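# Sort bronze bushings from turntable into crate

## Task

Take every bronze bushing off the turntable and put it in the crate, leaving all steel bushings on the turntable. It fails if the crate is tilted or pushed out of its corner guides at the end, or if anything is knocked or placed off the table. Parts count only if they stay put without the robot holding them. Anything the robot is touching at the end must not settle more than about a fingernail's width once released.

## Robot and tools

Robot: two six-joint arms, left_arm and right_arm, each with a parallel two-finger gripper (50 mm maximum gap). Scene frame: origin on the table top midway between the arms, +z up, +x out over the table, left_arm on the +y side. Base of left_arm sits at (+0.005, +0.308, 0) m, quat_wxyz (+0.997, 0, 0, +0.076). Base of right_arm is at (+0.016, -0.481, 0) m, quat_wxyz (+0.999, 0, 0, -0.048). The names left and right say nothing about image sides.

Tool execute_actions, argument actions: a list holding zero items or one item.
- Empty list: nothing is commanded; you just get the current state.
- Motion item: {"rows": [[...]], "steps": n}. Up to 15 rows, n from 1 to 15 (default 15), each step 1/30 s. One row is used per step; if rows run out, the final row repeats.
- Wait item: {"steps": n} with no rows, n up to 300. It returns once n steps have gone by since the previous result, and your reply time is part of that count.
- Optional pictures: true/false decides whether camera images come back (default: images on).
A refused call moves nothing.

Row layout: always 18 numbers, covering both arms even when one stays still. Numbers 1-6 are left_arm's absolute joint target angles in radians (waist, shoulder, elbow, forearm roll, wrist pitch, wrist roll), in the same order as the Joint positions output. Numbers 7-9 are left gripper position, force_limit, speed, each in [-1, 1]. Numbers 10-18 repeat this for right_arm. Joint ranges (rad): waist -3.491..3.491, shoulder -3.140..3.140, elbow -1.187..4.328, forearm roll -3.316..3.316, wrist pitch -3.140..3.140, wrist roll -3.927..3.927. True ends may differ by up to 0.010 rad. If a target exceeds an end by over 0.010 rad and lies beyond the joint's last reported angle, the call is refused. Targets beyond the real end are clipped to it, and "joint sent to its limit" appears; that line may refer to an earlier, still running action.

Gripper numbers are absolute settings. position: +1 is fully open (50 mm); the pads meet near -0.65; send -1 to grasp, and the fingers close until stopped. force_limit per pad: -1 about 20 N, 0 about 102 N, +1 about 185 N (actual may run ~17 % higher). speed of gap change: -1 is 20 mm/s, 0 is 85, +1 is 150. Force and speed only change once the position number changes by 0.01 or more, so to soften a grip, open first. To leave a gripper alone, repeat its previous three numbers; a 0 is a real command.

Motion limits: joint target rates are capped at 2.62 rad/s (waist, shoulder), 3.14 (elbow), 3.93 (wrist joints), with 0.5 s to accelerate; the joints of one arm are synchronised. Each step the target is held within a lead of the measured angle: 0.805 rad (waist, shoulder), 0.966 (elbow), 1.21 (wrist joints). If a row would move the gripper over 70 mm from where it is measured, all joints of that arm are scaled back. Between calls the arms keep heading to the last row sent, until everything nearly stops or a HELD step occurs; then send a new action to continue.

Gripper geometry: fingers point along the gripper's +z and close along its x. end_effector_position is the point between the pads; fingertips extend 17.5 mm further. A flat block juts about 9 cm from the last joint's axis toward the gripper's -y and rotates with it. Turning only the last joint moves the pad point on a 25 mm radius circle.

Reading results: the state line gives each gripper's end_effector_position (m) and end_effector_quat_wxyz in the scene frame; it can be off, more so at long reach. Joint positions and Joint velocities list one block per arm (rad, rad/s). object_status: 0 moving; 1 blocked while opening; 2 blocked while closing (a real grasp, confirm this); 3 at target or pads met (likely empty, or a very thin object). After a grip at force_limit -1, status stays 2 even if the part slips out, and on a fixed, off-centre object the grip can fade within a minute. Otherwise the fingers reclose on their own when grip drops. Opening in mm is about (250 - position_measured) x 0.202. HELD marks steps where some of your row was not sent. "joint command not followed" means the clearance check altered or blocked joint targets; grippers still obeyed. MOTOR HOT warns of heating from holding loads; OVER-TEMPERATURE FAULT brakes that arm until it cools.

Faults: contact torque at a joint's load limit (waist, shoulder, elbow 152 N m; wrist joints 38 N m, a held part's weight included), or any outside force of 150 N on the arm, tool or load, halts that arm for 10 s, drops the rest of the call, and makes it yield. Avoid arm-to-arm contact, hard pushes, slams, drops and anything falling off the table. Parts in hand may be tugged and loose items nudged now and then.

zoom_image: camera (cam_low, cam_left_wrist or cam_right_wrist) and region [x0, y0, x1, y1] in that camera's pixels, origin at top-left, at most 504 x 504; returns a sharper crop of the latest image. Image sizes: cam_low 896x504, wrist cameras 504x504. cam_low is a fixed pinhole+radial camera at about (2.003, -0.314, 0.528) looking back at the table; wrist cameras are fisheye, posed from joint readings. Calibration lines are listed in results when they change.

read_manual: optional section, only "licences"; returns licence text, no motion.

finished_scene: scene = number of the scene being ended; irreversible, and the result reports success and the next task. The goal must already hold and keep holding, with the robot not touching anything that would sag.

Each tool is called after ">>>" as name(argument=value, ...), one argument or row to a line, values as JSON.

## Session

>>> execute_actions(
  actions=[],
)

Scene clock: 0.00 s of 7600.00 s.
left_arm: end_effector_position=(+0.1364, +0.3568, +0.1069) position_measured=3 object_status=3 end_effector_quat_wxyz=(-0.314, +0.643, +0.534, -0.451) | right_arm: end_effector_position=(+0.2335, -0.2792, +0.1584) position_measured=3 object_status=3 end_effector_quat_wxyz=(+0.485, -0.156, +0.718, -0.474)
Joint positions: left_arm=[ 0.28   0.422 -0.401 -0.334 -1.872 -0.514] | right_arm=[ 2.081  0.455 -0.817  0.603 -1.737 -0.414]
Joint velocities: left_arm=[-0.  0.  0. -0.  0. -0.] | right_arm=[ 0.    -0.    -0.001  0.     0.    -0.   ]
camera_calibration (this result's frames):
cam_left_wrist: T_world_to_cam=[[0.0744064, 0.963184, -0.25834, -0.330806], [0.65897, -0.241928, -0.712201, 0.071078], [-0.74848, -0.117246, -0.65271, 0.359822], [0, 0, 0, 1]] pos_world=[0.247096, 0.378011, 0.200021]
cam_right_wrist: T_world_to_cam=[[-0.490872, -0.699202, -0.51977, 0.00363607], [-0.0645391, 0.624136, -0.778646, 0.303532], [0.868838, -0.34867, -0.351496, -0.0948274], [0, 0, 0, 1]] pos_world=[0.103764, -0.219967, 0.204903]

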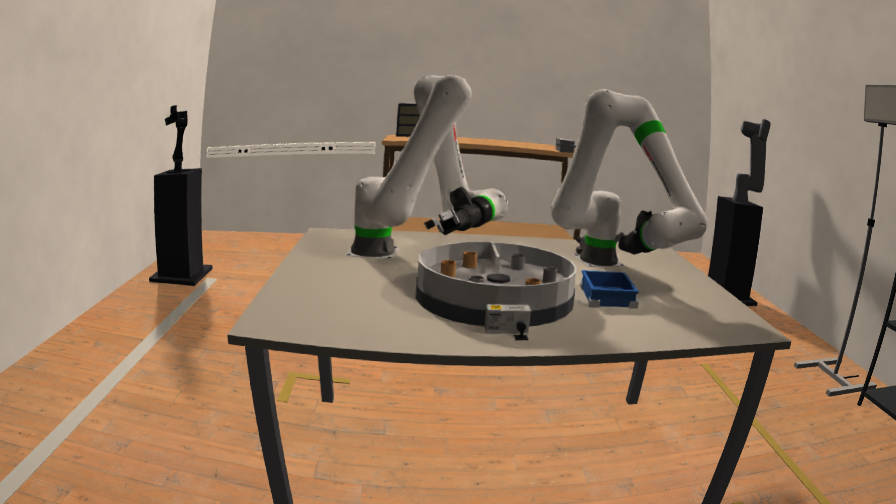

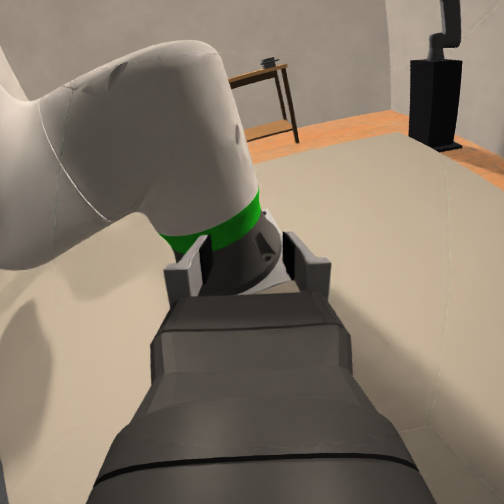

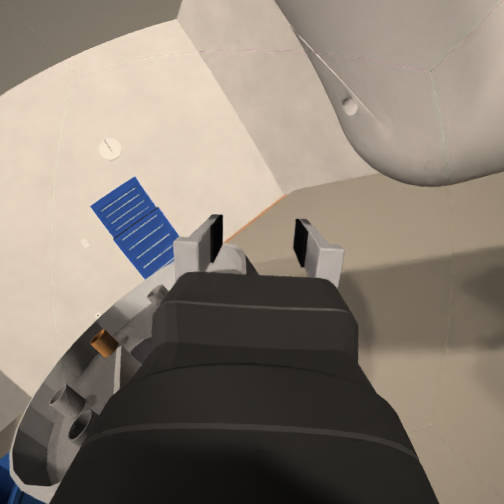

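>>> execute_actions(
  actions=[
    {"rows":[[0.28,0.1,0.1,0,-1.57,0.6,1,-0.5,-0.5,2.7,0.1,-0.2,0.6,-1.74,-0.41,1,0,0]],"steps":15},
  ],
  pictures=false,
)

>>> execute_actions(
  actions=[
    {"steps":15},
  ],
  pictures=false,
)

>>> execute_actions(
  actions=[
    {"rows":[[-0.5,0.2,0.15,0,-1.52,1.92,1,-0.5,-0.5,2.9,0.1,-0.2,0.6,-1.74,-0.41,1,0,0]],"steps":15},
  ],
  pictures=false,
)

>>> execute_actions(
  actions=[
    {"steps":20},
  ],
)

Scene clock: 7.33 s of 7600.00 s.
left_arm: end_effector_position=(+0.2825, +0.3625, +0.1197) position_measured=3 object_status=3 end_effector_quat_wxyz=(-0.244, +0.534, +0.780, -0.217) | right_arm: end_effector_position=(+0.1115, -0.1498, +0.1795) position_measured=3 object_status=3 end_effector_quat_wxyz=(+0.483, -0.207, +0.809, -0.265)
Joint positions: left_arm=[ 0.28   0.283 -0.185 -0.19  -1.742 -0.033] | right_arm=[ 2.334  0.31  -0.565  0.602 -1.738 -0.413]
Joint velocities: left_arm=[ 0.    -0.339  0.528  0.349  0.316  1.168] | right_arm=[ 0.609 -0.349  0.607 -0.003 -0.002  0.004]
Steps of this call (steps 1 to 205: nothing new was sent; steps 206 to 220: all 15 steps of this action). Readings (joint positions | what the end effector reports):
206: left_arm=[0.280 0.422 -0.401 -0.334 -1.872 -0.514] | right_arm=[2.081 0.455 -0.817 0.603 -1.737 -0.414] | left_arm position_measured=3 object_status=3 | right_arm position_measured=3 object_status=3
207: left_arm=[0.280 0.422 -0.400 -0.333 -1.872 -0.512] | right_arm=[2.083 0.454 -0.816 0.603 -1.737 -0.414] | left_arm position_measured=3 object_status=3 | right_arm position_measured=3 object_status=3
209: left_arm=[0.280 0.413 -0.386 -0.324 -1.863 -0.480] | right_arm=[2.103 0.442 -0.795 0.603 -1.737 -0.414] | left_arm position_measured=3 object_status=3 | right_arm position_measured=3 object_status=3
213: left_arm=[0.280 0.367 -0.315 -0.277 -1.820 -0.323] | right_arm=[2.189 0.393 -0.710 0.603 -1.738 -0.414] | left_arm position_measured=3 object_status=3 | right_arm position_measured=3 object_status=3
220: the state above

Scene clock: 7.83 s of 7600.00 s.
left_arm: end_effector_position=(+0.4529, +0.3669, +0.2370) position_measured=3 object_status=3 end_effector_quat_wxyz=(-0.039, +0.306, +0.951, -0.019) | right_arm: end_effector_position=(-0.0778, -0.0785, +0.2746) position_measured=3 object_status=3 end_effector_quat_wxyz=(+0.396, -0.287, +0.872, -0.018)
Joint positions: left_arm=[ 0.28   0.124  0.063 -0.025 -1.593  0.517] | right_arm=[ 2.639  0.135 -0.261  0.6   -1.74  -0.41 ]
Joint velocities: left_arm=[ 0.001 -0.28   0.435  0.288  0.259  0.958] | right_arm=[ 0.595 -0.34   0.594 -0.003 -0.004  0.004]
Steps of this call (steps 1 to 15: the robot went on to your last target). Readings (joint positions | what the end effector reports):
1: left_arm=[0.280 0.272 -0.167 -0.178 -1.731 0.006] | right_arm=[2.355 0.298 -0.544 0.602 -1.738 -0.413] | left_arm position_measured=3 object_status=3 | right_arm position_measured=3 object_status=3
2: left_arm=[0.280 0.261 -0.149 -0.166 -1.720 0.045] | right_arm=[2.375 0.286 -0.524 0.602 -1.738 -0.412] | left_arm position_measured=3 object_status=3 | right_arm position_measured=3 object_status=3
4: left_arm=[0.280 0.238 -0.115 -0.143 -1.700 0.122] | right_arm=[2.416 0.263 -0.483 0.602 -1.739 -0.412] | left_arm position_measured=3 object_status=3 | right_arm position_measured=3 object_status=3
8: left_arm=[0.280 0.195 -0.048 -0.099 -1.659 0.271] | right_arm=[2.497 0.216 -0.402 0.601 -1.739 -0.412] | left_arm position_measured=3 object_status=3 | right_arm position_measured=3 object_status=3
15: the state above

Scene clock: 8.33 s of 7600.00 s.
left_arm: end_effector_position=(+0.4928, +0.2204, +0.2485) position_measured=3 object_status=3 end_effector_quat_wxyz=(-0.009, +0.159, +0.987, +0.001) | right_arm: end_effector_position=(-0.1926, -0.1116, +0.3017) position_measured=3 object_status=3 end_effector_quat_wxyz=(+0.363, -0.389, +0.844, +0.065)
Joint positions: left_arm=[-0.022  0.143  0.111 -0.006 -1.556  1.121] | right_arm=[ 2.9   0.1  -0.2   0.6  -1.74 -0.41]
Joint velocities: left_arm=[-0.772  0.092  0.062  0.011  0.058  1.282] | right_arm=[ 0.002  0.     0.001 -0.     0.     0.   ]
Steps of this call (steps 1 to 15: all 15 steps of this action). Readings (joint positions | what the end effector reports):
1: left_arm=[0.280 0.115 0.076 -0.016 -1.584 0.547] | right_arm=[2.658 0.124 -0.242 0.600 -1.740 -0.410] | left_arm position_measured=3 object_status=3 | right_arm position_measured=3 object_status=3
2: left_arm=[0.279 0.109 0.087 -0.009 -1.578 0.577] | right_arm=[2.679 0.115 -0.225 0.600 -1.740 -0.410] | left_arm position_measured=3 object_status=3 | right_arm position_measured=3 object_status=3
4: left_arm=[0.260 0.109 0.091 -0.008 -1.576 0.650] | right_arm=[2.733 0.109 -0.213 0.600 -1.740 -0.410] | left_arm position_measured=3 object_status=3 | right_arm position_measured=3 object_status=3
8: left_arm=[0.161 0.121 0.096 -0.009 -1.570 0.815] | right_arm=[2.847 0.106 -0.208 0.600 -1.740 -0.410] | left_arm position_measured=3 object_status=3 | right_arm position_measured=3 object_status=3
15: the state above

Scene clock: 9.00 s of 7600.00 s.
left_arm: end_effector_position=(+0.4426, -0.0114, +0.2375) position_measured=3 object_status=3 end_effector_quat_wxyz=(+0.000, +0.001, +1.000, -0.000) | right_arm: end_effector_position=(-0.1927, -0.1116, +0.3017) position_measured=3 object_status=3 end_effector_quat_wxyz=(+0.363, -0.390, +0.844, +0.065)
Joint positions: left_arm=[-0.496  0.199  0.15   0.    -1.52   1.913] | right_arm=[ 2.9   0.1  -0.2   0.6  -1.74 -0.41]
Joint velocities: left_arm=[-0.174  0.021  0.014  0.002  0.013  0.287] | right_arm=[ 0.001 -0.    -0.     0.     0.     0.   ]
Steps of this call (steps 1 to 20: the robot went on to your last target). Readings (joint positions | what the end effector reports):
1: left_arm=[-0.048 0.146 0.113 -0.006 -1.554 1.165] | right_arm=[2.900 0.100 -0.200 0.600 -1.740 -0.410] | left_arm position_measured=3 object_status=3 | right_arm position_measured=3 object_status=3
2: left_arm=[-0.074 0.149 0.115 -0.006 -1.552 1.208] | right_arm=[2.900 0.100 -0.200 0.600 -1.740 -0.410] | left_arm position_measured=3 object_status=3 | right_arm position_measured=3 object_status=3
4: left_arm=[-0.126 0.155 0.120 -0.005 -1.548 1.295] | right_arm=[2.900 0.100 -0.200 0.600 -1.740 -0.410] | left_arm position_measured=3 object_status=3 | right_arm position_measured=3 object_status=3
8: left_arm=[-0.230 0.168 0.128 -0.004 -1.540 1.468] | right_arm=[2.900 0.100 -0.200 0.600 -1.740 -0.410] | left_arm position_measured=3 object_status=3 | right_arm position_measured=3 object_status=3
20: the state above
camera_calibration (this result's frames):
cam_left_wrist: T_world_to_cam=[[-0.998575, 0.0357221, 0.0396388, 0.428375], [0.0460592, 0.952102, 0.302291, -0.0828364], [-0.0269418, 0.303686, -0.952391, 0.387667], [0, 0, 0, 1]] pos_world=[0.442024, -0.0541627, 0.377271]
cam_right_wrist: T_world_to_cam=[[-0.409362, -0.633827, -0.656267, 0.0502602], [-0.861587, 0.505189, 0.0495195, -0.133723], [0.300153, 0.585702, -0.752902, 0.500111], [0, 0, 0, 1]] pos_world=[-0.244749, -0.193504, 0.41614]

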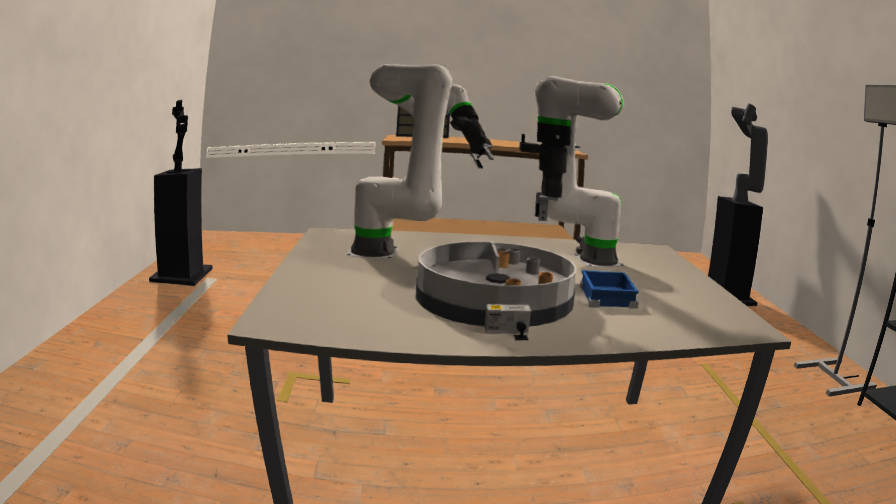

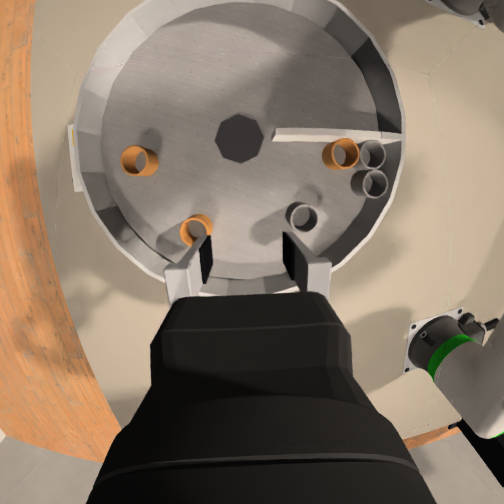

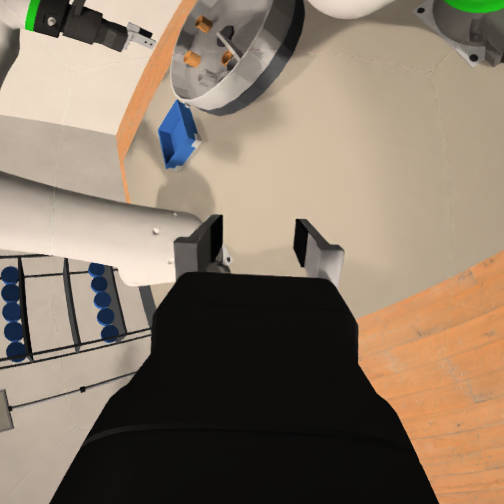

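>>> execute_actions(
  actions=[
    {"rows":[[-0.6,0.06,-0.193,0,-1.318,2.019,1,-0.5,-0.5,2.9,0.1,-0.2,0.6,-1.74,-0.41,1,0,0]],"steps":15},
  ],
  pictures=false,
)

>>> execute_actions(
  actions=[
    {"steps":150},
  ],
)

Scene clock: 12.13 s of 7600.00 s.
left_arm: end_effector_position=(+0.3478, -0.0248, +0.1596) position_measured=3 object_status=3 end_effector_quat_wxyz=(-0.000, -0.000, +1.000, +0.000) | right_arm: end_effector_position=(-0.1927, -0.1116, +0.3017) position_measured=3 object_status=3 end_effector_quat_wxyz=(+0.363, -0.390, +0.844, +0.065)
Joint positions: left_arm=[-0.599  0.062 -0.189  0.    -1.321  2.018] | right_arm=[ 2.9   0.1  -0.2   0.6  -1.74 -0.41]
Joint velocities: left_arm=[-0.06  -0.084 -0.204 -0.     0.12   0.059] | right_arm=[-0.    -0.     0.001 -0.     0.001  0.   ]
Steps of this call (steps 1 to 30: the robot went on to your last target; steps 31 to 79: nothing new was sent; steps 80 to 94: all 15 steps of this action). Readings (joint positions | what the end effector reports):
80: left_arm=[-0.500 0.200 0.150 0.000 -1.520 1.920] | right_arm=[2.900 0.100 -0.200 0.600 -1.740 -0.410] | left_arm position_measured=3 object_status=3 | right_arm position_measured=3 object_status=3
81: left_arm=[-0.501 0.199 0.148 0.000 -1.518 1.921] | right_arm=[2.900 0.100 -0.200 0.600 -1.740 -0.410] | left_arm position_measured=3 object_status=3 | right_arm position_measured=3 object_status=3
83: left_arm=[-0.508 0.189 0.123 0.000 -1.504 1.928] | right_arm=[2.900 0.100 -0.200 0.600 -1.740 -0.410] | left_arm position_measured=3 object_status=3 | right_arm position_measured=3 object_status=3
87: left_arm=[-0.545 0.137 -0.004 0.000 -1.429 1.965] | right_arm=[2.900 0.100 -0.200 0.600 -1.740 -0.410] | left_arm position_measured=3 object_status=3 | right_arm position_measured=3 object_status=3
94: the state above

Scene clock: 17.13 s of 7600.00 s.
left_arm: end_effector_position=(+0.3466, -0.0248, +0.1586) position_measured=3 object_status=3 end_effector_quat_wxyz=(-0.000, -0.000, +1.000, +0.000) | right_arm: end_effector_position=(-0.1927, -0.1116, +0.3017) position_measured=3 object_status=3 end_effector_quat_wxyz=(+0.363, -0.390, +0.844, +0.065)
Joint positions: left_arm=[-0.6    0.06  -0.193 -0.    -1.318  2.019] | right_arm=[ 2.9   0.1  -0.2   0.6  -1.74 -0.41]
Joint velocities: left_arm=[ 0.    -0.     0.001  0.    -0.     0.   ] | right_arm=[-0.001 -0.001 -0.     0.    -0.     0.   ]
Steps of this call (steps 1 to 15: the robot went on to your last target; steps 16 to 150: nothing new was sent). Readings (joint positions | what the end effector reports):
1: left_arm=[-0.600 0.060 -0.192 0.000 -1.319 2.019] | right_arm=[2.900 0.100 -0.200 0.600 -1.740 -0.410] | left_arm position_measured=3 object_status=3 | right_arm position_measured=3 object_status=3
2: left_arm=[-0.600 0.060 -0.193 0.000 -1.318 2.019] | right_arm=[2.900 0.100 -0.200 0.600 -1.740 -0.410] | left_arm position_measured=3 object_status=3 | right_arm position_measured=3 object_status=3
4: left_arm=[-0.600 0.060 -0.193 0.000 -1.318 2.019] | right_arm=[2.900 0.100 -0.200 0.600 -1.740 -0.410] | left_arm position_measured=3 object_status=3 | right_arm position_measured=3 object_status=3
8: left_arm=[-0.600 0.060 -0.193 0.000 -1.318 2.019] | right_arm=[2.900 0.100 -0.200 0.600 -1.740 -0.410] | left_arm position_measured=3 object_status=3 | right_arm position_measured=3 object_status=3
150: the state above
All arms were judged still, so your last target was given up. Only a new action makes them travel on or press farther. Fingers that are still opening or closing keep moving.
camera_calibration (this result's frames):
cam_left_wrist: T_world_to_cam=[[-0.998622, 0.0334828, 0.0404215, 0.335972], [0.0441697, 0.95211, 0.302548, -0.0412759], [-0.0283556, 0.303916, -0.952277, 0.314534], [0, 0, 0, 1]] pos_world=[0.346251, -0.0675421, 0.298431]
cam_right_wrist: T_world_to_cam=[[-0.409348, -0.63381, -0.656292, 0.0502832], [-0.861593, 0.505177, 0.049528, -0.133734], [0.300153, 0.585731, -0.752879, 0.50011], [0, 0, 0, 1]] pos_world=[-0.24475, -0.193501, 0.416147]

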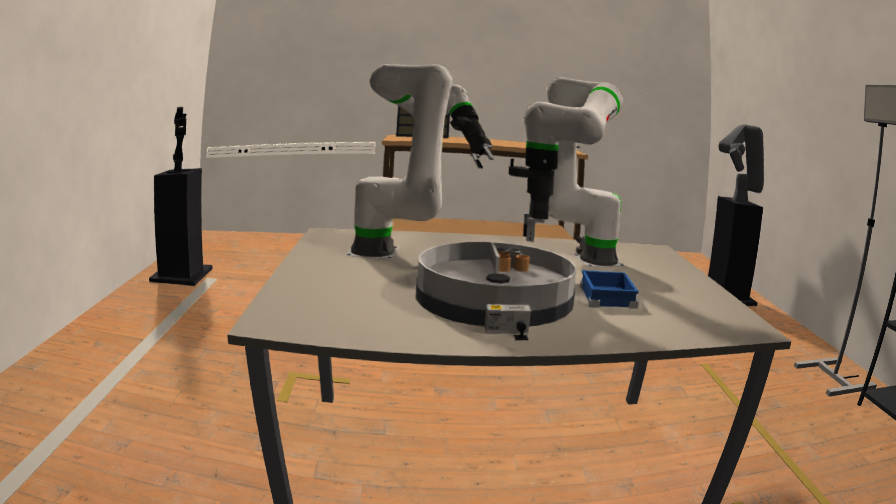

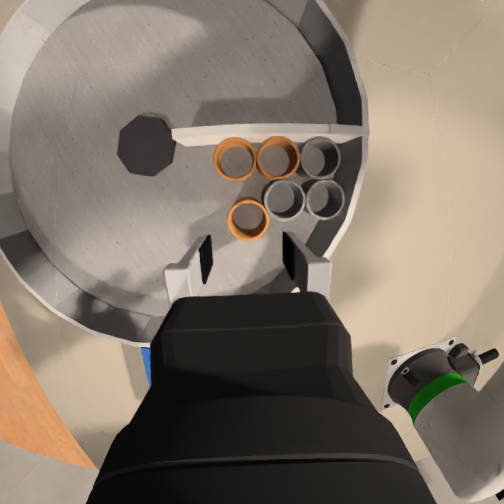

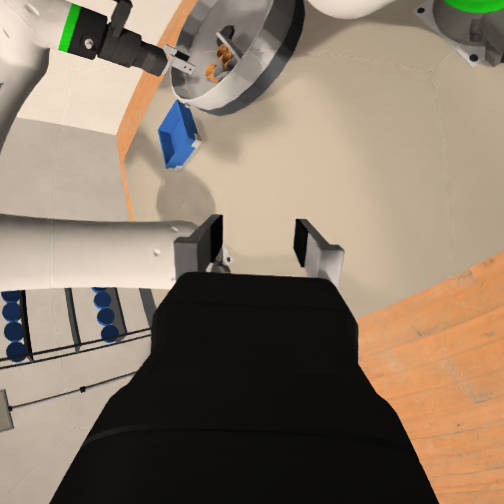

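>>> execute_actions(
  actions=[
    {"rows":[[-0.6,0.085,-0.235,0,-1.251,2.019,1,-0.5,-0.5,2.9,0.1,-0.2,0.6,-1.74,-0.41,1,0,0]],"steps":15},
  ],
)

>>> zoom_image(
  camera="cam_left_wrist",
  region=[150,90,400,290],
)

>>> zoom_image(
  camera="cam_low",
  region=[400,200,660,350],
)

Scene clock: 23.57 s of 7600.00 s.
left_arm: end_effector_position=(+0.3485, -0.0256, +0.1302) position_measured=3 object_status=3 end_effector_quat_wxyz=(-0.000, -0.000, +1.000, +0.000) | right_arm: end_effector_position=(-0.1927, -0.1116, +0.3017) position_measured=3 object_status=3 end_effector_quat_wxyz=(+0.363, -0.390, +0.844, +0.065)
Joint positions: left_arm=[-0.6    0.085 -0.235 -0.    -1.251  2.019] | right_arm=[ 2.9   0.1  -0.2   0.6  -1.74 -0.41]
Joint velocities: left_arm=[-0. -0. -0.  0.  0. -0.] | right_arm=[ 0.001  0.     0.    -0.    -0.001  0.   ]
Steps of this call (steps 1 to 178: nothing new was sent; steps 179 to 193: all 15 steps of this action). Readings (joint positions | what the end effector reports):
179: left_arm=[-0.600 0.060 -0.193 -0.000 -1.318 2.019] | right_arm=[2.900 0.100 -0.200 0.600 -1.740 -0.410] | left_arm position_measured=3 object_status=3 | right_arm position_measured=3 object_status=3
180: left_arm=[-0.600 0.061 -0.195 -0.000 -1.314 2.019] | right_arm=[2.900 0.100 -0.200 0.600 -1.740 -0.410] | left_arm position_measured=3 object_status=3 | right_arm position_measured=3 object_status=3
182: left_arm=[-0.600 0.072 -0.214 -0.000 -1.284 2.019] | right_arm=[2.900 0.100 -0.200 0.600 -1.740 -0.410] | left_arm position_measured=3 object_status=3 | right_arm position_measured=3 object_status=3
186: left_arm=[-0.600 0.085 -0.235 -0.000 -1.251 2.019] | right_arm=[2.900 0.100 -0.200 0.600 -1.740 -0.410] | left_arm position_measured=3 object_status=3 | right_arm position_measured=3 object_status=3
193: the state above
camera_calibration (this result's frames):
cam_left_wrist: T_world_to_cam=[[-0.998622, 0.0335787, 0.0403318, 0.339049], [0.0442401, 0.952039, 0.30276, -0.032024], [-0.0282312, 0.304127, -0.952213, 0.287741], [0, 0, 0, 1]] pos_world=[0.348122, -0.0684065, 0.270012]
cam_right_wrist: T_world_to_cam=[[-0.409348, -0.63381, -0.656292, 0.050283], [-0.861593, 0.505177, 0.0495279, -0.133734], [0.300153, 0.585731, -0.75288, 0.50011], [0, 0, 0, 1]] pos_world=[-0.24475, -0.193501, 0.416147]

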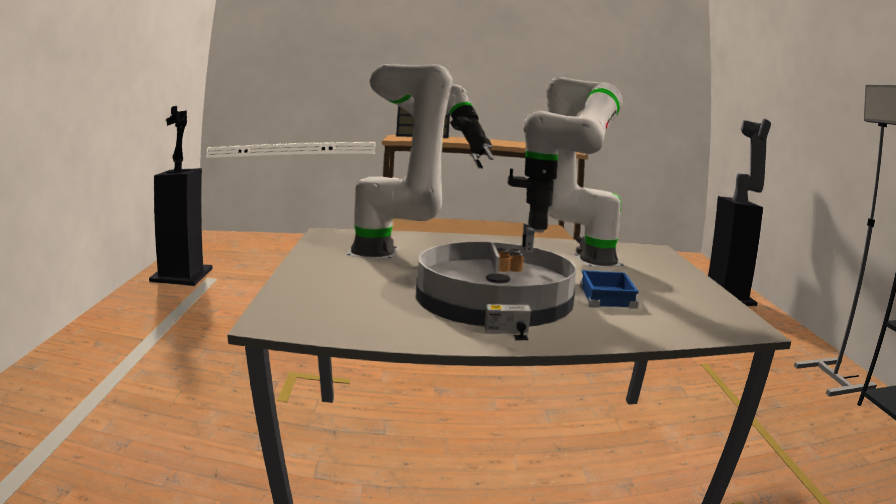

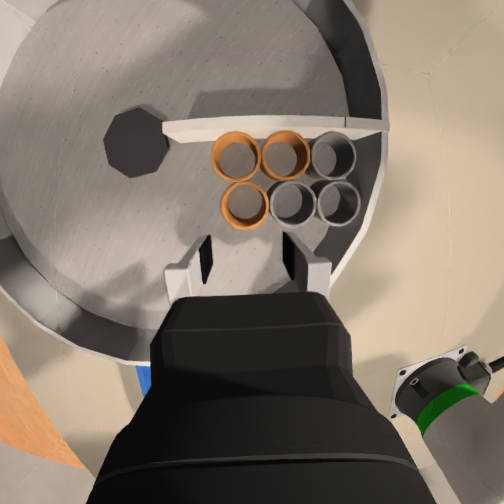

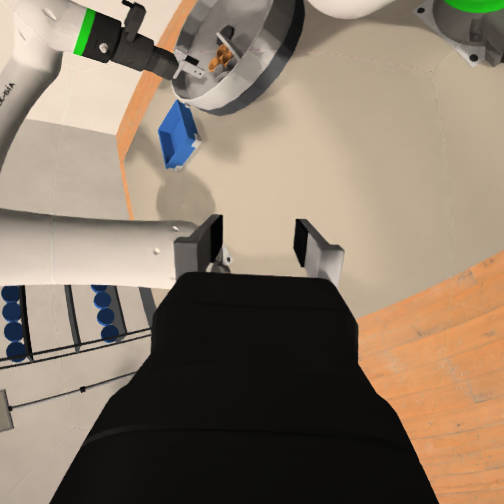

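Region (150, 90, 400, 290) of cam_left_wrist's 504x504 image, scaled by 2.016, with more detail than that image has; it fills the top 403 rows of this view, and the rest is white.

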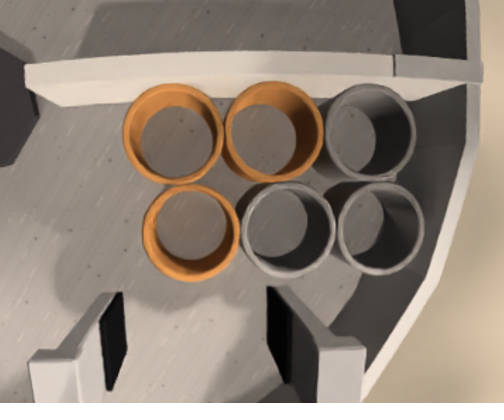

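Region (400, 200, 660, 350) of cam_low's 896x504 image, scaled by 1.938, with more detail than that image has; it fills the top 291 rows of this view, and the rest is white.

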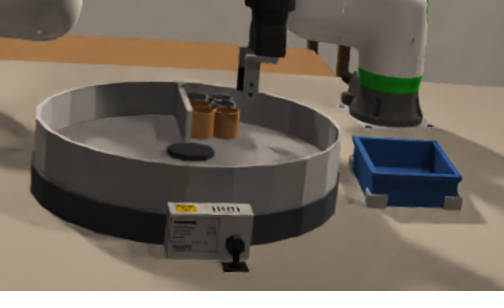

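>>> execute_actions(
  actions=[
    {"rows":[[-0.614,0.148,-0.209,0,-1.214,2.033,-0.12,-0.7,0,2.9,0.1,-0.2,0.6,-1.74,-0.41,1,0,0]],"steps":15},
  ],
)

>>> zoom_image(
  camera="cam_left_wrist",
  region=[150,110,400,310],
)

Scene clock: 31.40 s of 7600.00 s.
left_arm: end_effector_position=(+0.3624, -0.0395, +0.1123) position_measured=171 object_status=0 end_effector_quat_wxyz=(-0.000, -0.000, +1.000, +0.000) | right_arm: end_effector_position=(-0.1927, -0.1116, +0.3017) position_measured=3 object_status=3 end_effector_quat_wxyz=(+0.363, -0.390, +0.844, +0.065)
Joint positions: left_arm=[-0.614  0.148 -0.209  0.    -1.214  2.033] | right_arm=[ 2.9   0.1  -0.2   0.6  -1.74 -0.41]
Joint velocities: left_arm=[-0. -0. -0.  0.  0. -0.] | right_arm=[ 0.     0.     0.    -0.     0.001 -0.001]
Steps of this call (steps 1 to 15: the robot went on to your last target; steps 16 to 220: nothing new was sent; steps 221 to 235: all 15 steps of this action). Readings (joint positions | what the end effector reports):
221: left_arm=[-0.600 0.085 -0.235 0.000 -1.251 2.019] | right_arm=[2.900 0.100 -0.200 0.600 -1.740 -0.410] | left_arm position_measured=7 object_status=0 | right_arm position_measured=3 object_status=3
222: left_arm=[-0.600 0.087 -0.234 0.000 -1.250 2.020] | right_arm=[2.900 0.100 -0.200 0.600 -1.740 -0.410] | left_arm position_measured=21 object_status=0 | right_arm position_measured=3 object_status=3
224: left_arm=[-0.605 0.108 -0.226 0.000 -1.237 2.024] | right_arm=[2.900 0.100 -0.200 0.600 -1.740 -0.410] | left_arm position_measured=49 object_status=0 | right_arm position_measured=3 object_status=3
228: left_arm=[-0.614 0.148 -0.209 0.000 -1.214 2.033] | right_arm=[2.900 0.100 -0.200 0.600 -1.740 -0.410] | left_arm position_measured=105 object_status=0 | right_arm position_measured=3 object_status=3
235: the state above
camera_calibration (this result's frames):
cam_left_wrist: T_world_to_cam=[[-0.998624, 0.033437, 0.0403995, 0.354077], [0.0441177, 0.952129, 0.302496, -0.0138878], [-0.028351, 0.303862, -0.952294, 0.275322], [0, 0, 0, 1]] pos_world=[0.362008, -0.0822763, 0.252084]
cam_right_wrist: T_world_to_cam=[[-0.409348, -0.63381, -0.656292, 0.0502832], [-0.861593, 0.505177, 0.049528, -0.133734], [0.300153, 0.585731, -0.752879, 0.50011], [0, 0, 0, 1]] pos_world=[-0.24475, -0.193501, 0.416147]

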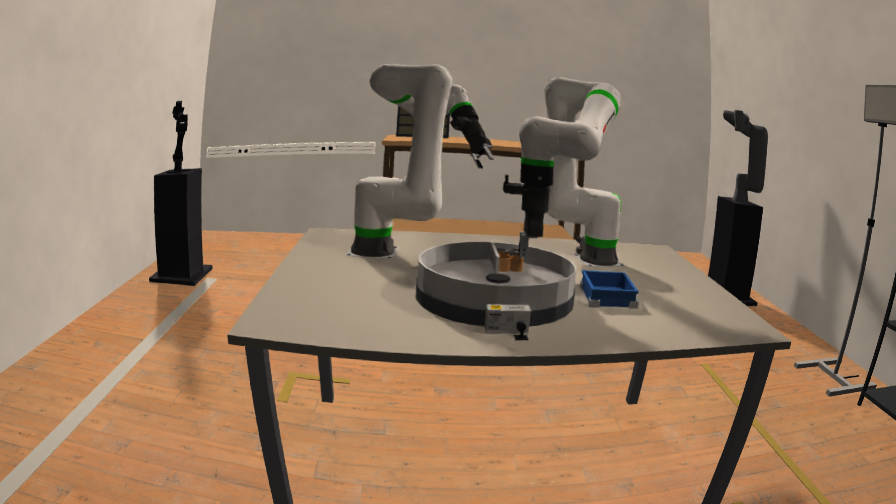

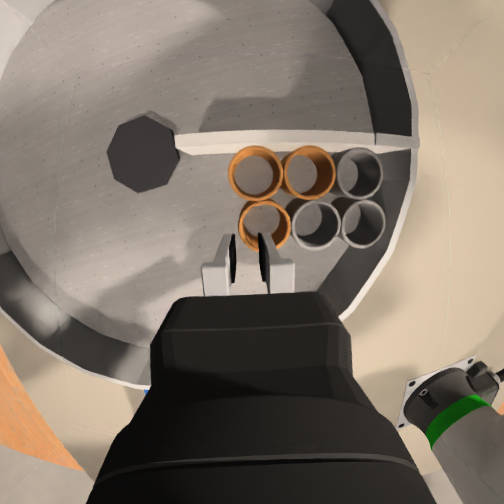

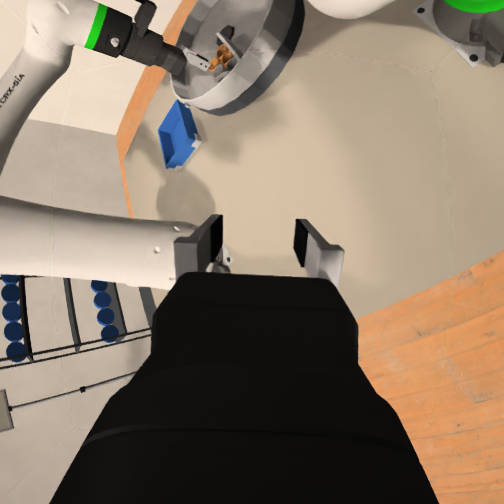

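Region (150, 110, 400, 310) of cam_left_wrist's 504x504 image, scaled by 2.016, with more detail than that image has; it fills the top 403 rows of this view, and the rest is white.

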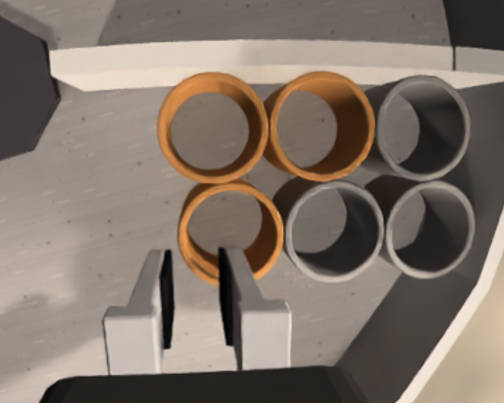

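>>> execute_actions(
  actions=[
    {"rows":[[-0.635,0.173,-0.195,0,-1.203,2.054,-0.12,-0.7,0,2.9,0.1,-0.2,0.6,-1.74,-0.41,1,0,0]],"steps":12},
  ],
)

>>> zoom_image(
  camera="cam_left_wrist",
  region=[180,150,340,310],
)

Scene clock: 41.00 s of 7600.00 s.
left_arm: end_effector_position=(+0.3630, -0.0508, +0.1062) position_measured=171 object_status=3 end_effector_quat_wxyz=(-0.000, -0.000, +1.000, +0.000) | right_arm: end_effector_position=(-0.1927, -0.1116, +0.3017) position_measured=3 object_status=3 end_effector_quat_wxyz=(+0.363, -0.390, +0.844, +0.065)
Joint positions: left_arm=[-0.635  0.173 -0.195 -0.    -1.203  2.054] | right_arm=[ 2.9   0.1  -0.2   0.6  -1.74 -0.41]
Joint velocities: left_arm=[ 0.     0.    -0.001 -0.     0.     0.   ] | right_arm=[ 0.001  0.001 -0.002  0.    -0.001 -0.   ]
Steps of this call (steps 1 to 15: the robot went on to your last target; steps 16 to 276: nothing new was sent; steps 277 to 288: all 12 steps of this action). Readings (joint positions | what the end effector reports):
277: left_arm=[-0.614 0.148 -0.209 -0.000 -1.214 2.033] | right_arm=[2.900 0.100 -0.200 0.600 -1.740 -0.410] | left_arm position_measured=171 object_status=3 | right_arm position_measured=3 object_status=3
278: left_arm=[-0.616 0.150 -0.208 -0.000 -1.213 2.035] | right_arm=[2.900 0.100 -0.200 0.600 -1.740 -0.410] | left_arm position_measured=171 object_status=3 | right_arm position_measured=3 object_status=3
280: left_arm=[-0.629 0.166 -0.199 -0.000 -1.206 2.048] | right_arm=[2.900 0.100 -0.200 0.600 -1.740 -0.410] | left_arm position_measured=171 object_status=3 | right_arm position_measured=3 object_status=3
284: left_arm=[-0.635 0.173 -0.195 -0.000 -1.203 2.054] | right_arm=[2.900 0.100 -0.200 0.600 -1.740 -0.410] | left_arm position_measured=171 object_status=3 | right_arm position_measured=3 object_status=3
288: the state above
camera_calibration (this result's frames):
cam_left_wrist: T_world_to_cam=[[-0.998622, 0.0335115, 0.0403834, 0.355326], [0.0441865, 0.952097, 0.302586, -0.00132385], [-0.0283088, 0.303953, -0.952266, 0.272971], [0, 0, 0, 1]] pos_world=[0.362622, -0.0936175, 0.245992]
cam_right_wrist: T_world_to_cam=[[-0.409348, -0.63381, -0.656292, 0.0502831], [-0.861593, 0.505177, 0.0495281, -0.133734], [0.300153, 0.585731, -0.75288, 0.50011], [0, 0, 0, 1]] pos_world=[-0.24475, -0.193501, 0.416147]

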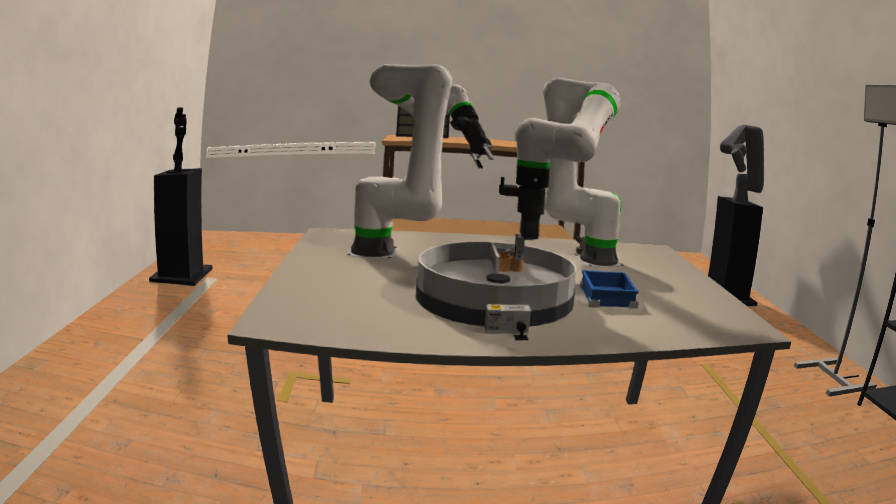

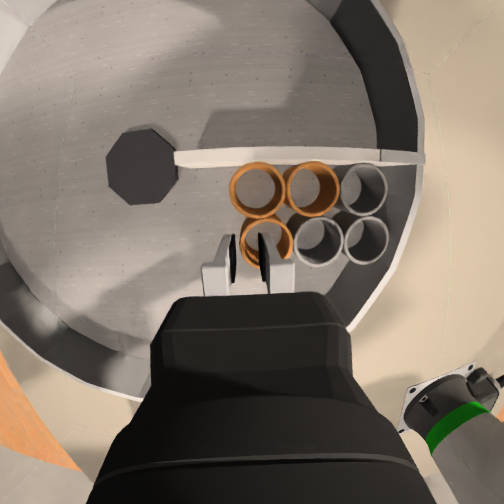

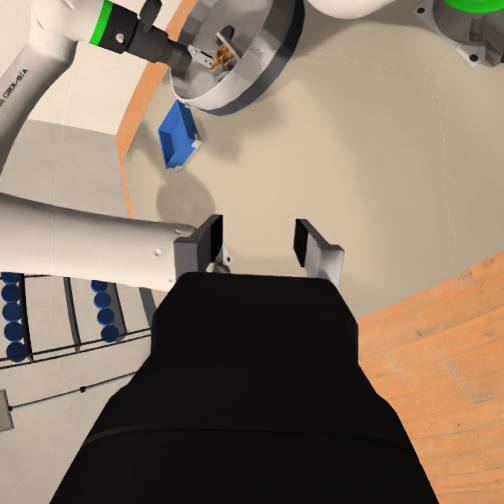

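Region (180, 150, 340, 310) of cam_left_wrist's 504x504 image, scaled by 3.150, with more detail than that image has.

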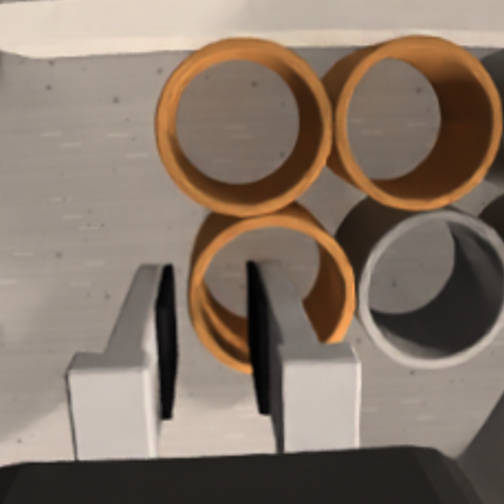

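>>> execute_actions(
  actions=[
    {"rows":[[-0.643,0.181,-0.186,0,-1.204,2.062,-0.12,-0.7,0,2.9,0.1,-0.2,0.6,-1.74,-0.41,1,0,0]],"steps":8},
  ],
  pictures=false,
)

>>> execute_actions(
  actions=[
    {"rows":[[-0.643,0.199,-0.217,0,-1.155,2.062,-0.12,-0.7,0,2.9,0.1,-0.2,0.6,-1.74,-0.41,1,0,0]],"steps":12},
  ],
  pictures=false,
)

>>> execute_actions(
  actions=[
    {"rows":[[-0.643,0.199,-0.217,0,-1.155,2.062,-1,-0.7,-0.5,2.9,0.1,-0.2,0.6,-1.74,-0.41,1,0,0]],"steps":14},
  ],
  pictures=false,
)

>>> execute_actions(
  actions=[
    {"rows":[[-0.643,0.125,-0.085,0,-1.361,2.062,-1,-0.7,-0.5,2.9,0.1,-0.2,0.6,-1.74,-0.41,1,0,0]],"steps":15},
  ],
)

Scene clock: 46.17 s of 7600.00 s.
left_arm: end_effector_position=(+0.3634, -0.0553, +0.1060) position_measured=171 object_status=3 end_effector_quat_wxyz=(+0.000, -0.000, +1.000, -0.000) | right_arm: end_effector_position=(-0.1927, -0.1116, +0.3017) position_measured=3 object_status=3 end_effector_quat_wxyz=(+0.363, -0.390, +0.844, +0.065)
Joint positions: left_arm=[-0.643  0.181 -0.186  0.    -1.204  2.062] | right_arm=[ 2.9   0.1  -0.2   0.6  -1.74 -0.41]
Joint velocities: left_arm=[-0.001  0.     0.     0.    -0.003  0.   ] | right_arm=[-0.001 -0.     0.    -0.    -0.001 -0.   ]
Steps of this call (steps 1 to 15: the robot went on to your last target; steps 16 to 147: nothing new was sent; steps 148 to 155: all 8 steps of this action). Readings (joint positions | what the end effector reports):
148: left_arm=[-0.635 0.173 -0.195 -0.000 -1.203 2.054] | right_arm=[2.900 0.100 -0.200 0.600 -1.740 -0.410] | left_arm position_measured=171 object_status=3 | right_arm position_measured=3 object_status=3
149: left_arm=[-0.637 0.175 -0.193 0.000 -1.203 2.056] | right_arm=[2.900 0.100 -0.200 0.600 -1.740 -0.410] | left_arm position_measured=171 object_status=3 | right_arm position_measured=3 object_status=3
151: left_arm=[-0.642 0.180 -0.187 0.000 -1.203 2.061] | right_arm=[2.900 0.100 -0.200 0.600 -1.740 -0.410] | left_arm position_measured=171 object_status=3 | right_arm position_measured=3 object_status=3
155: the state above

Scene clock: 46.57 s of 7600.00 s.
left_arm: end_effector_position=(+0.3626, -0.0550, +0.0852) position_measured=171 object_status=3 end_effector_quat_wxyz=(-0.000, -0.000, +1.000, -0.000) | right_arm: end_effector_position=(-0.1927, -0.1116, +0.3017) position_measured=3 object_status=3 end_effector_quat_wxyz=(+0.363, -0.390, +0.844, +0.065)
Joint positions: left_arm=[-0.643  0.199 -0.217  0.    -1.155  2.062] | right_arm=[ 2.9   0.1  -0.2   0.6  -1.74 -0.41]
Joint velocities: left_arm=[ 0.    -0.    -0.002  0.     0.     0.   ] | right_arm=[-0.    -0.     0.001  0.    -0.001  0.   ]
Steps of this call (steps 1 to 12: all 12 steps of this action). Readings (joint positions | what the end effector reports):
1: left_arm=[-0.643 0.181 -0.186 0.000 -1.204 2.062] | right_arm=[2.900 0.100 -0.200 0.600 -1.740 -0.410] | left_arm position_measured=171 object_status=3 | right_arm position_measured=3 object_status=3
2: left_arm=[-0.643 0.182 -0.188 0.000 -1.202 2.062] | right_arm=[2.900 0.100 -0.200 0.600 -1.740 -0.410] | left_arm position_measured=171 object_status=3 | right_arm position_measured=3 object_status=3
4: left_arm=[-0.643 0.192 -0.205 0.000 -1.174 2.062] | right_arm=[2.900 0.100 -0.200 0.600 -1.740 -0.410] | left_arm position_measured=171 object_status=3 | right_arm position_measured=3 object_status=3
8: left_arm=[-0.643 0.199 -0.217 0.000 -1.155 2.062] | right_arm=[2.900 0.100 -0.200 0.600 -1.740 -0.410] | left_arm position_measured=171 object_status=3 | right_arm position_measured=3 object_status=3
12: the state above

Scene clock: 47.03 s of 7600.00 s.
left_arm: end_effector_position=(+0.3628, -0.0548, +0.0851) position_measured=210 object_status=2 end_effector_quat_wxyz=(+0.000, -0.000, +1.000, +0.000) | right_arm: end_effector_position=(-0.1927, -0.1116, +0.3017) position_measured=3 object_status=3 end_effector_quat_wxyz=(+0.363, -0.390, +0.844, +0.065)
Joint positions: left_arm=[-0.643  0.199 -0.217 -0.001 -1.155  2.062] | right_arm=[ 2.9   0.1  -0.2   0.6  -1.74 -0.41]
Joint velocities: left_arm=[ 0.     0.    -0.     0.003 -0.003 -0.   ] | right_arm=[ 0.     0.     0.     0.    -0.001  0.   ]
Steps of this call (steps 1 to 14: all 14 steps of this action). Readings (joint positions | what the end effector reports):
1: left_arm=[-0.643 0.199 -0.217 0.000 -1.155 2.062] | right_arm=[2.900 0.100 -0.200 0.600 -1.740 -0.410] | left_arm position_measured=173 object_status=0 | right_arm position_measured=3 object_status=3
2: left_arm=[-0.643 0.199 -0.217 0.000 -1.155 2.062] | right_arm=[2.900 0.100 -0.200 0.600 -1.740 -0.410] | left_arm position_measured=182 object_status=0 | right_arm position_measured=3 object_status=3
4: left_arm=[-0.643 0.199 -0.217 0.000 -1.155 2.062] | right_arm=[2.900 0.100 -0.200 0.600 -1.740 -0.410] | left_arm position_measured=199 object_status=0 | right_arm position_measured=3 object_status=3
8: left_arm=[-0.643 0.199 -0.217 -0.001 -1.154 2.062] | right_arm=[2.900 0.100 -0.200 0.600 -1.740 -0.410] | left_arm position_measured=210 object_status=0 | right_arm position_measured=3 object_status=3
14: the state above

Scene clock: 47.53 s of 7600.00 s.
left_arm: end_effector_position=(+0.3600, -0.0537, +0.1740) position_measured=217 object_status=2 end_effector_quat_wxyz=(-0.000, -0.000, +1.000, +0.000) | right_arm: end_effector_position=(-0.1927, -0.1116, +0.3017) position_measured=3 object_status=3 end_effector_quat_wxyz=(+0.363, -0.390, +0.844, +0.065)
Joint positions: left_arm=[-0.643  0.125 -0.085  0.    -1.361  2.062] | right_arm=[ 2.9   0.1  -0.2   0.6  -1.74 -0.41]
Joint velocities: left_arm=[-0.    -0.     0.002 -0.001 -0.001 -0.   ] | right_arm=[ 0.001 -0.    -0.001 -0.    -0.003 -0.   ]
Steps of this call (steps 1 to 15: all 15 steps of this action). Readings (joint positions | what the end effector reports):
1: left_arm=[-0.643 0.199 -0.217 -0.000 -1.155 2.062] | right_arm=[2.900 0.100 -0.200 0.600 -1.740 -0.410] | left_arm position_measured=210 object_status=2 | right_arm position_measured=3 object_status=3
2: left_arm=[-0.643 0.198 -0.215 -0.000 -1.158 2.062] | right_arm=[2.900 0.100 -0.200 0.600 -1.740 -0.410] | left_arm position_measured=210 object_status=2 | right_arm position_measured=3 object_status=3
4: left_arm=[-0.643 0.187 -0.195 -0.000 -1.190 2.062] | right_arm=[2.900 0.100 -0.200 0.600 -1.740 -0.410] | left_arm position_measured=210 object_status=2 | right_arm position_measured=3 object_status=3
8: left_arm=[-0.643 0.140 -0.113 0.001 -1.319 2.062] | right_arm=[2.900 0.100 -0.200 0.600 -1.740 -0.410] | left_arm position_measured=217 object_status=0 | right_arm position_measured=3 object_status=3
15: the state above
camera_calibration (this result's frames):
cam_left_wrist: T_world_to_cam=[[-0.998603, 0.0335544, 0.0408134, 0.34962], [0.0443543, 0.952132, 0.302453, -0.0189915], [-0.0287111, 0.303841, -0.95229, 0.33853], [0, 0, 0, 1]] pos_world=[0.359694, -0.096508, 0.313853]
cam_right_wrist: T_world_to_cam=[[-0.409348, -0.63381, -0.656292, 0.0502831], [-0.861593, 0.505177, 0.049528, -0.133734], [0.300153, 0.585731, -0.75288, 0.50011], [0, 0, 0, 1]] pos_world=[-0.24475, -0.193501, 0.416147]

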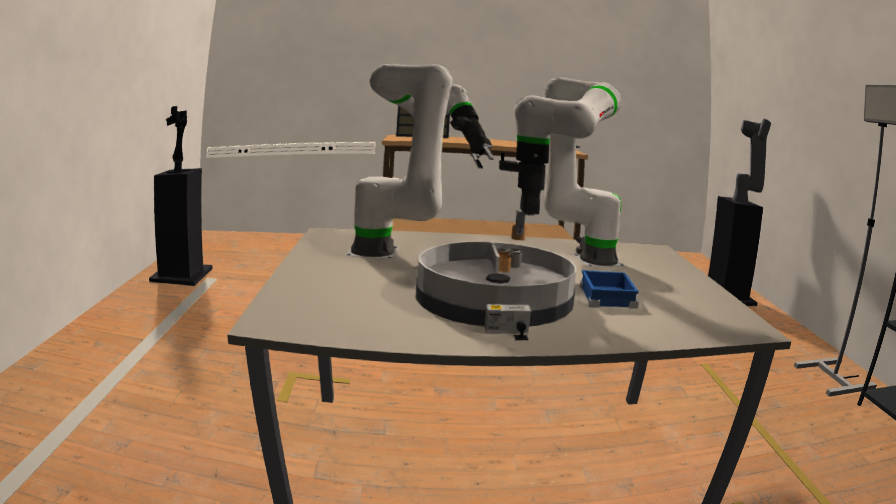

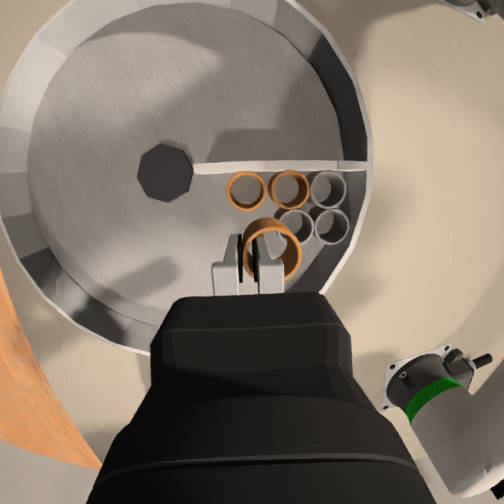

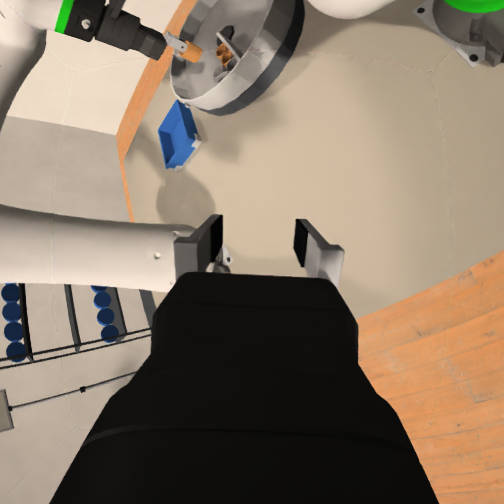

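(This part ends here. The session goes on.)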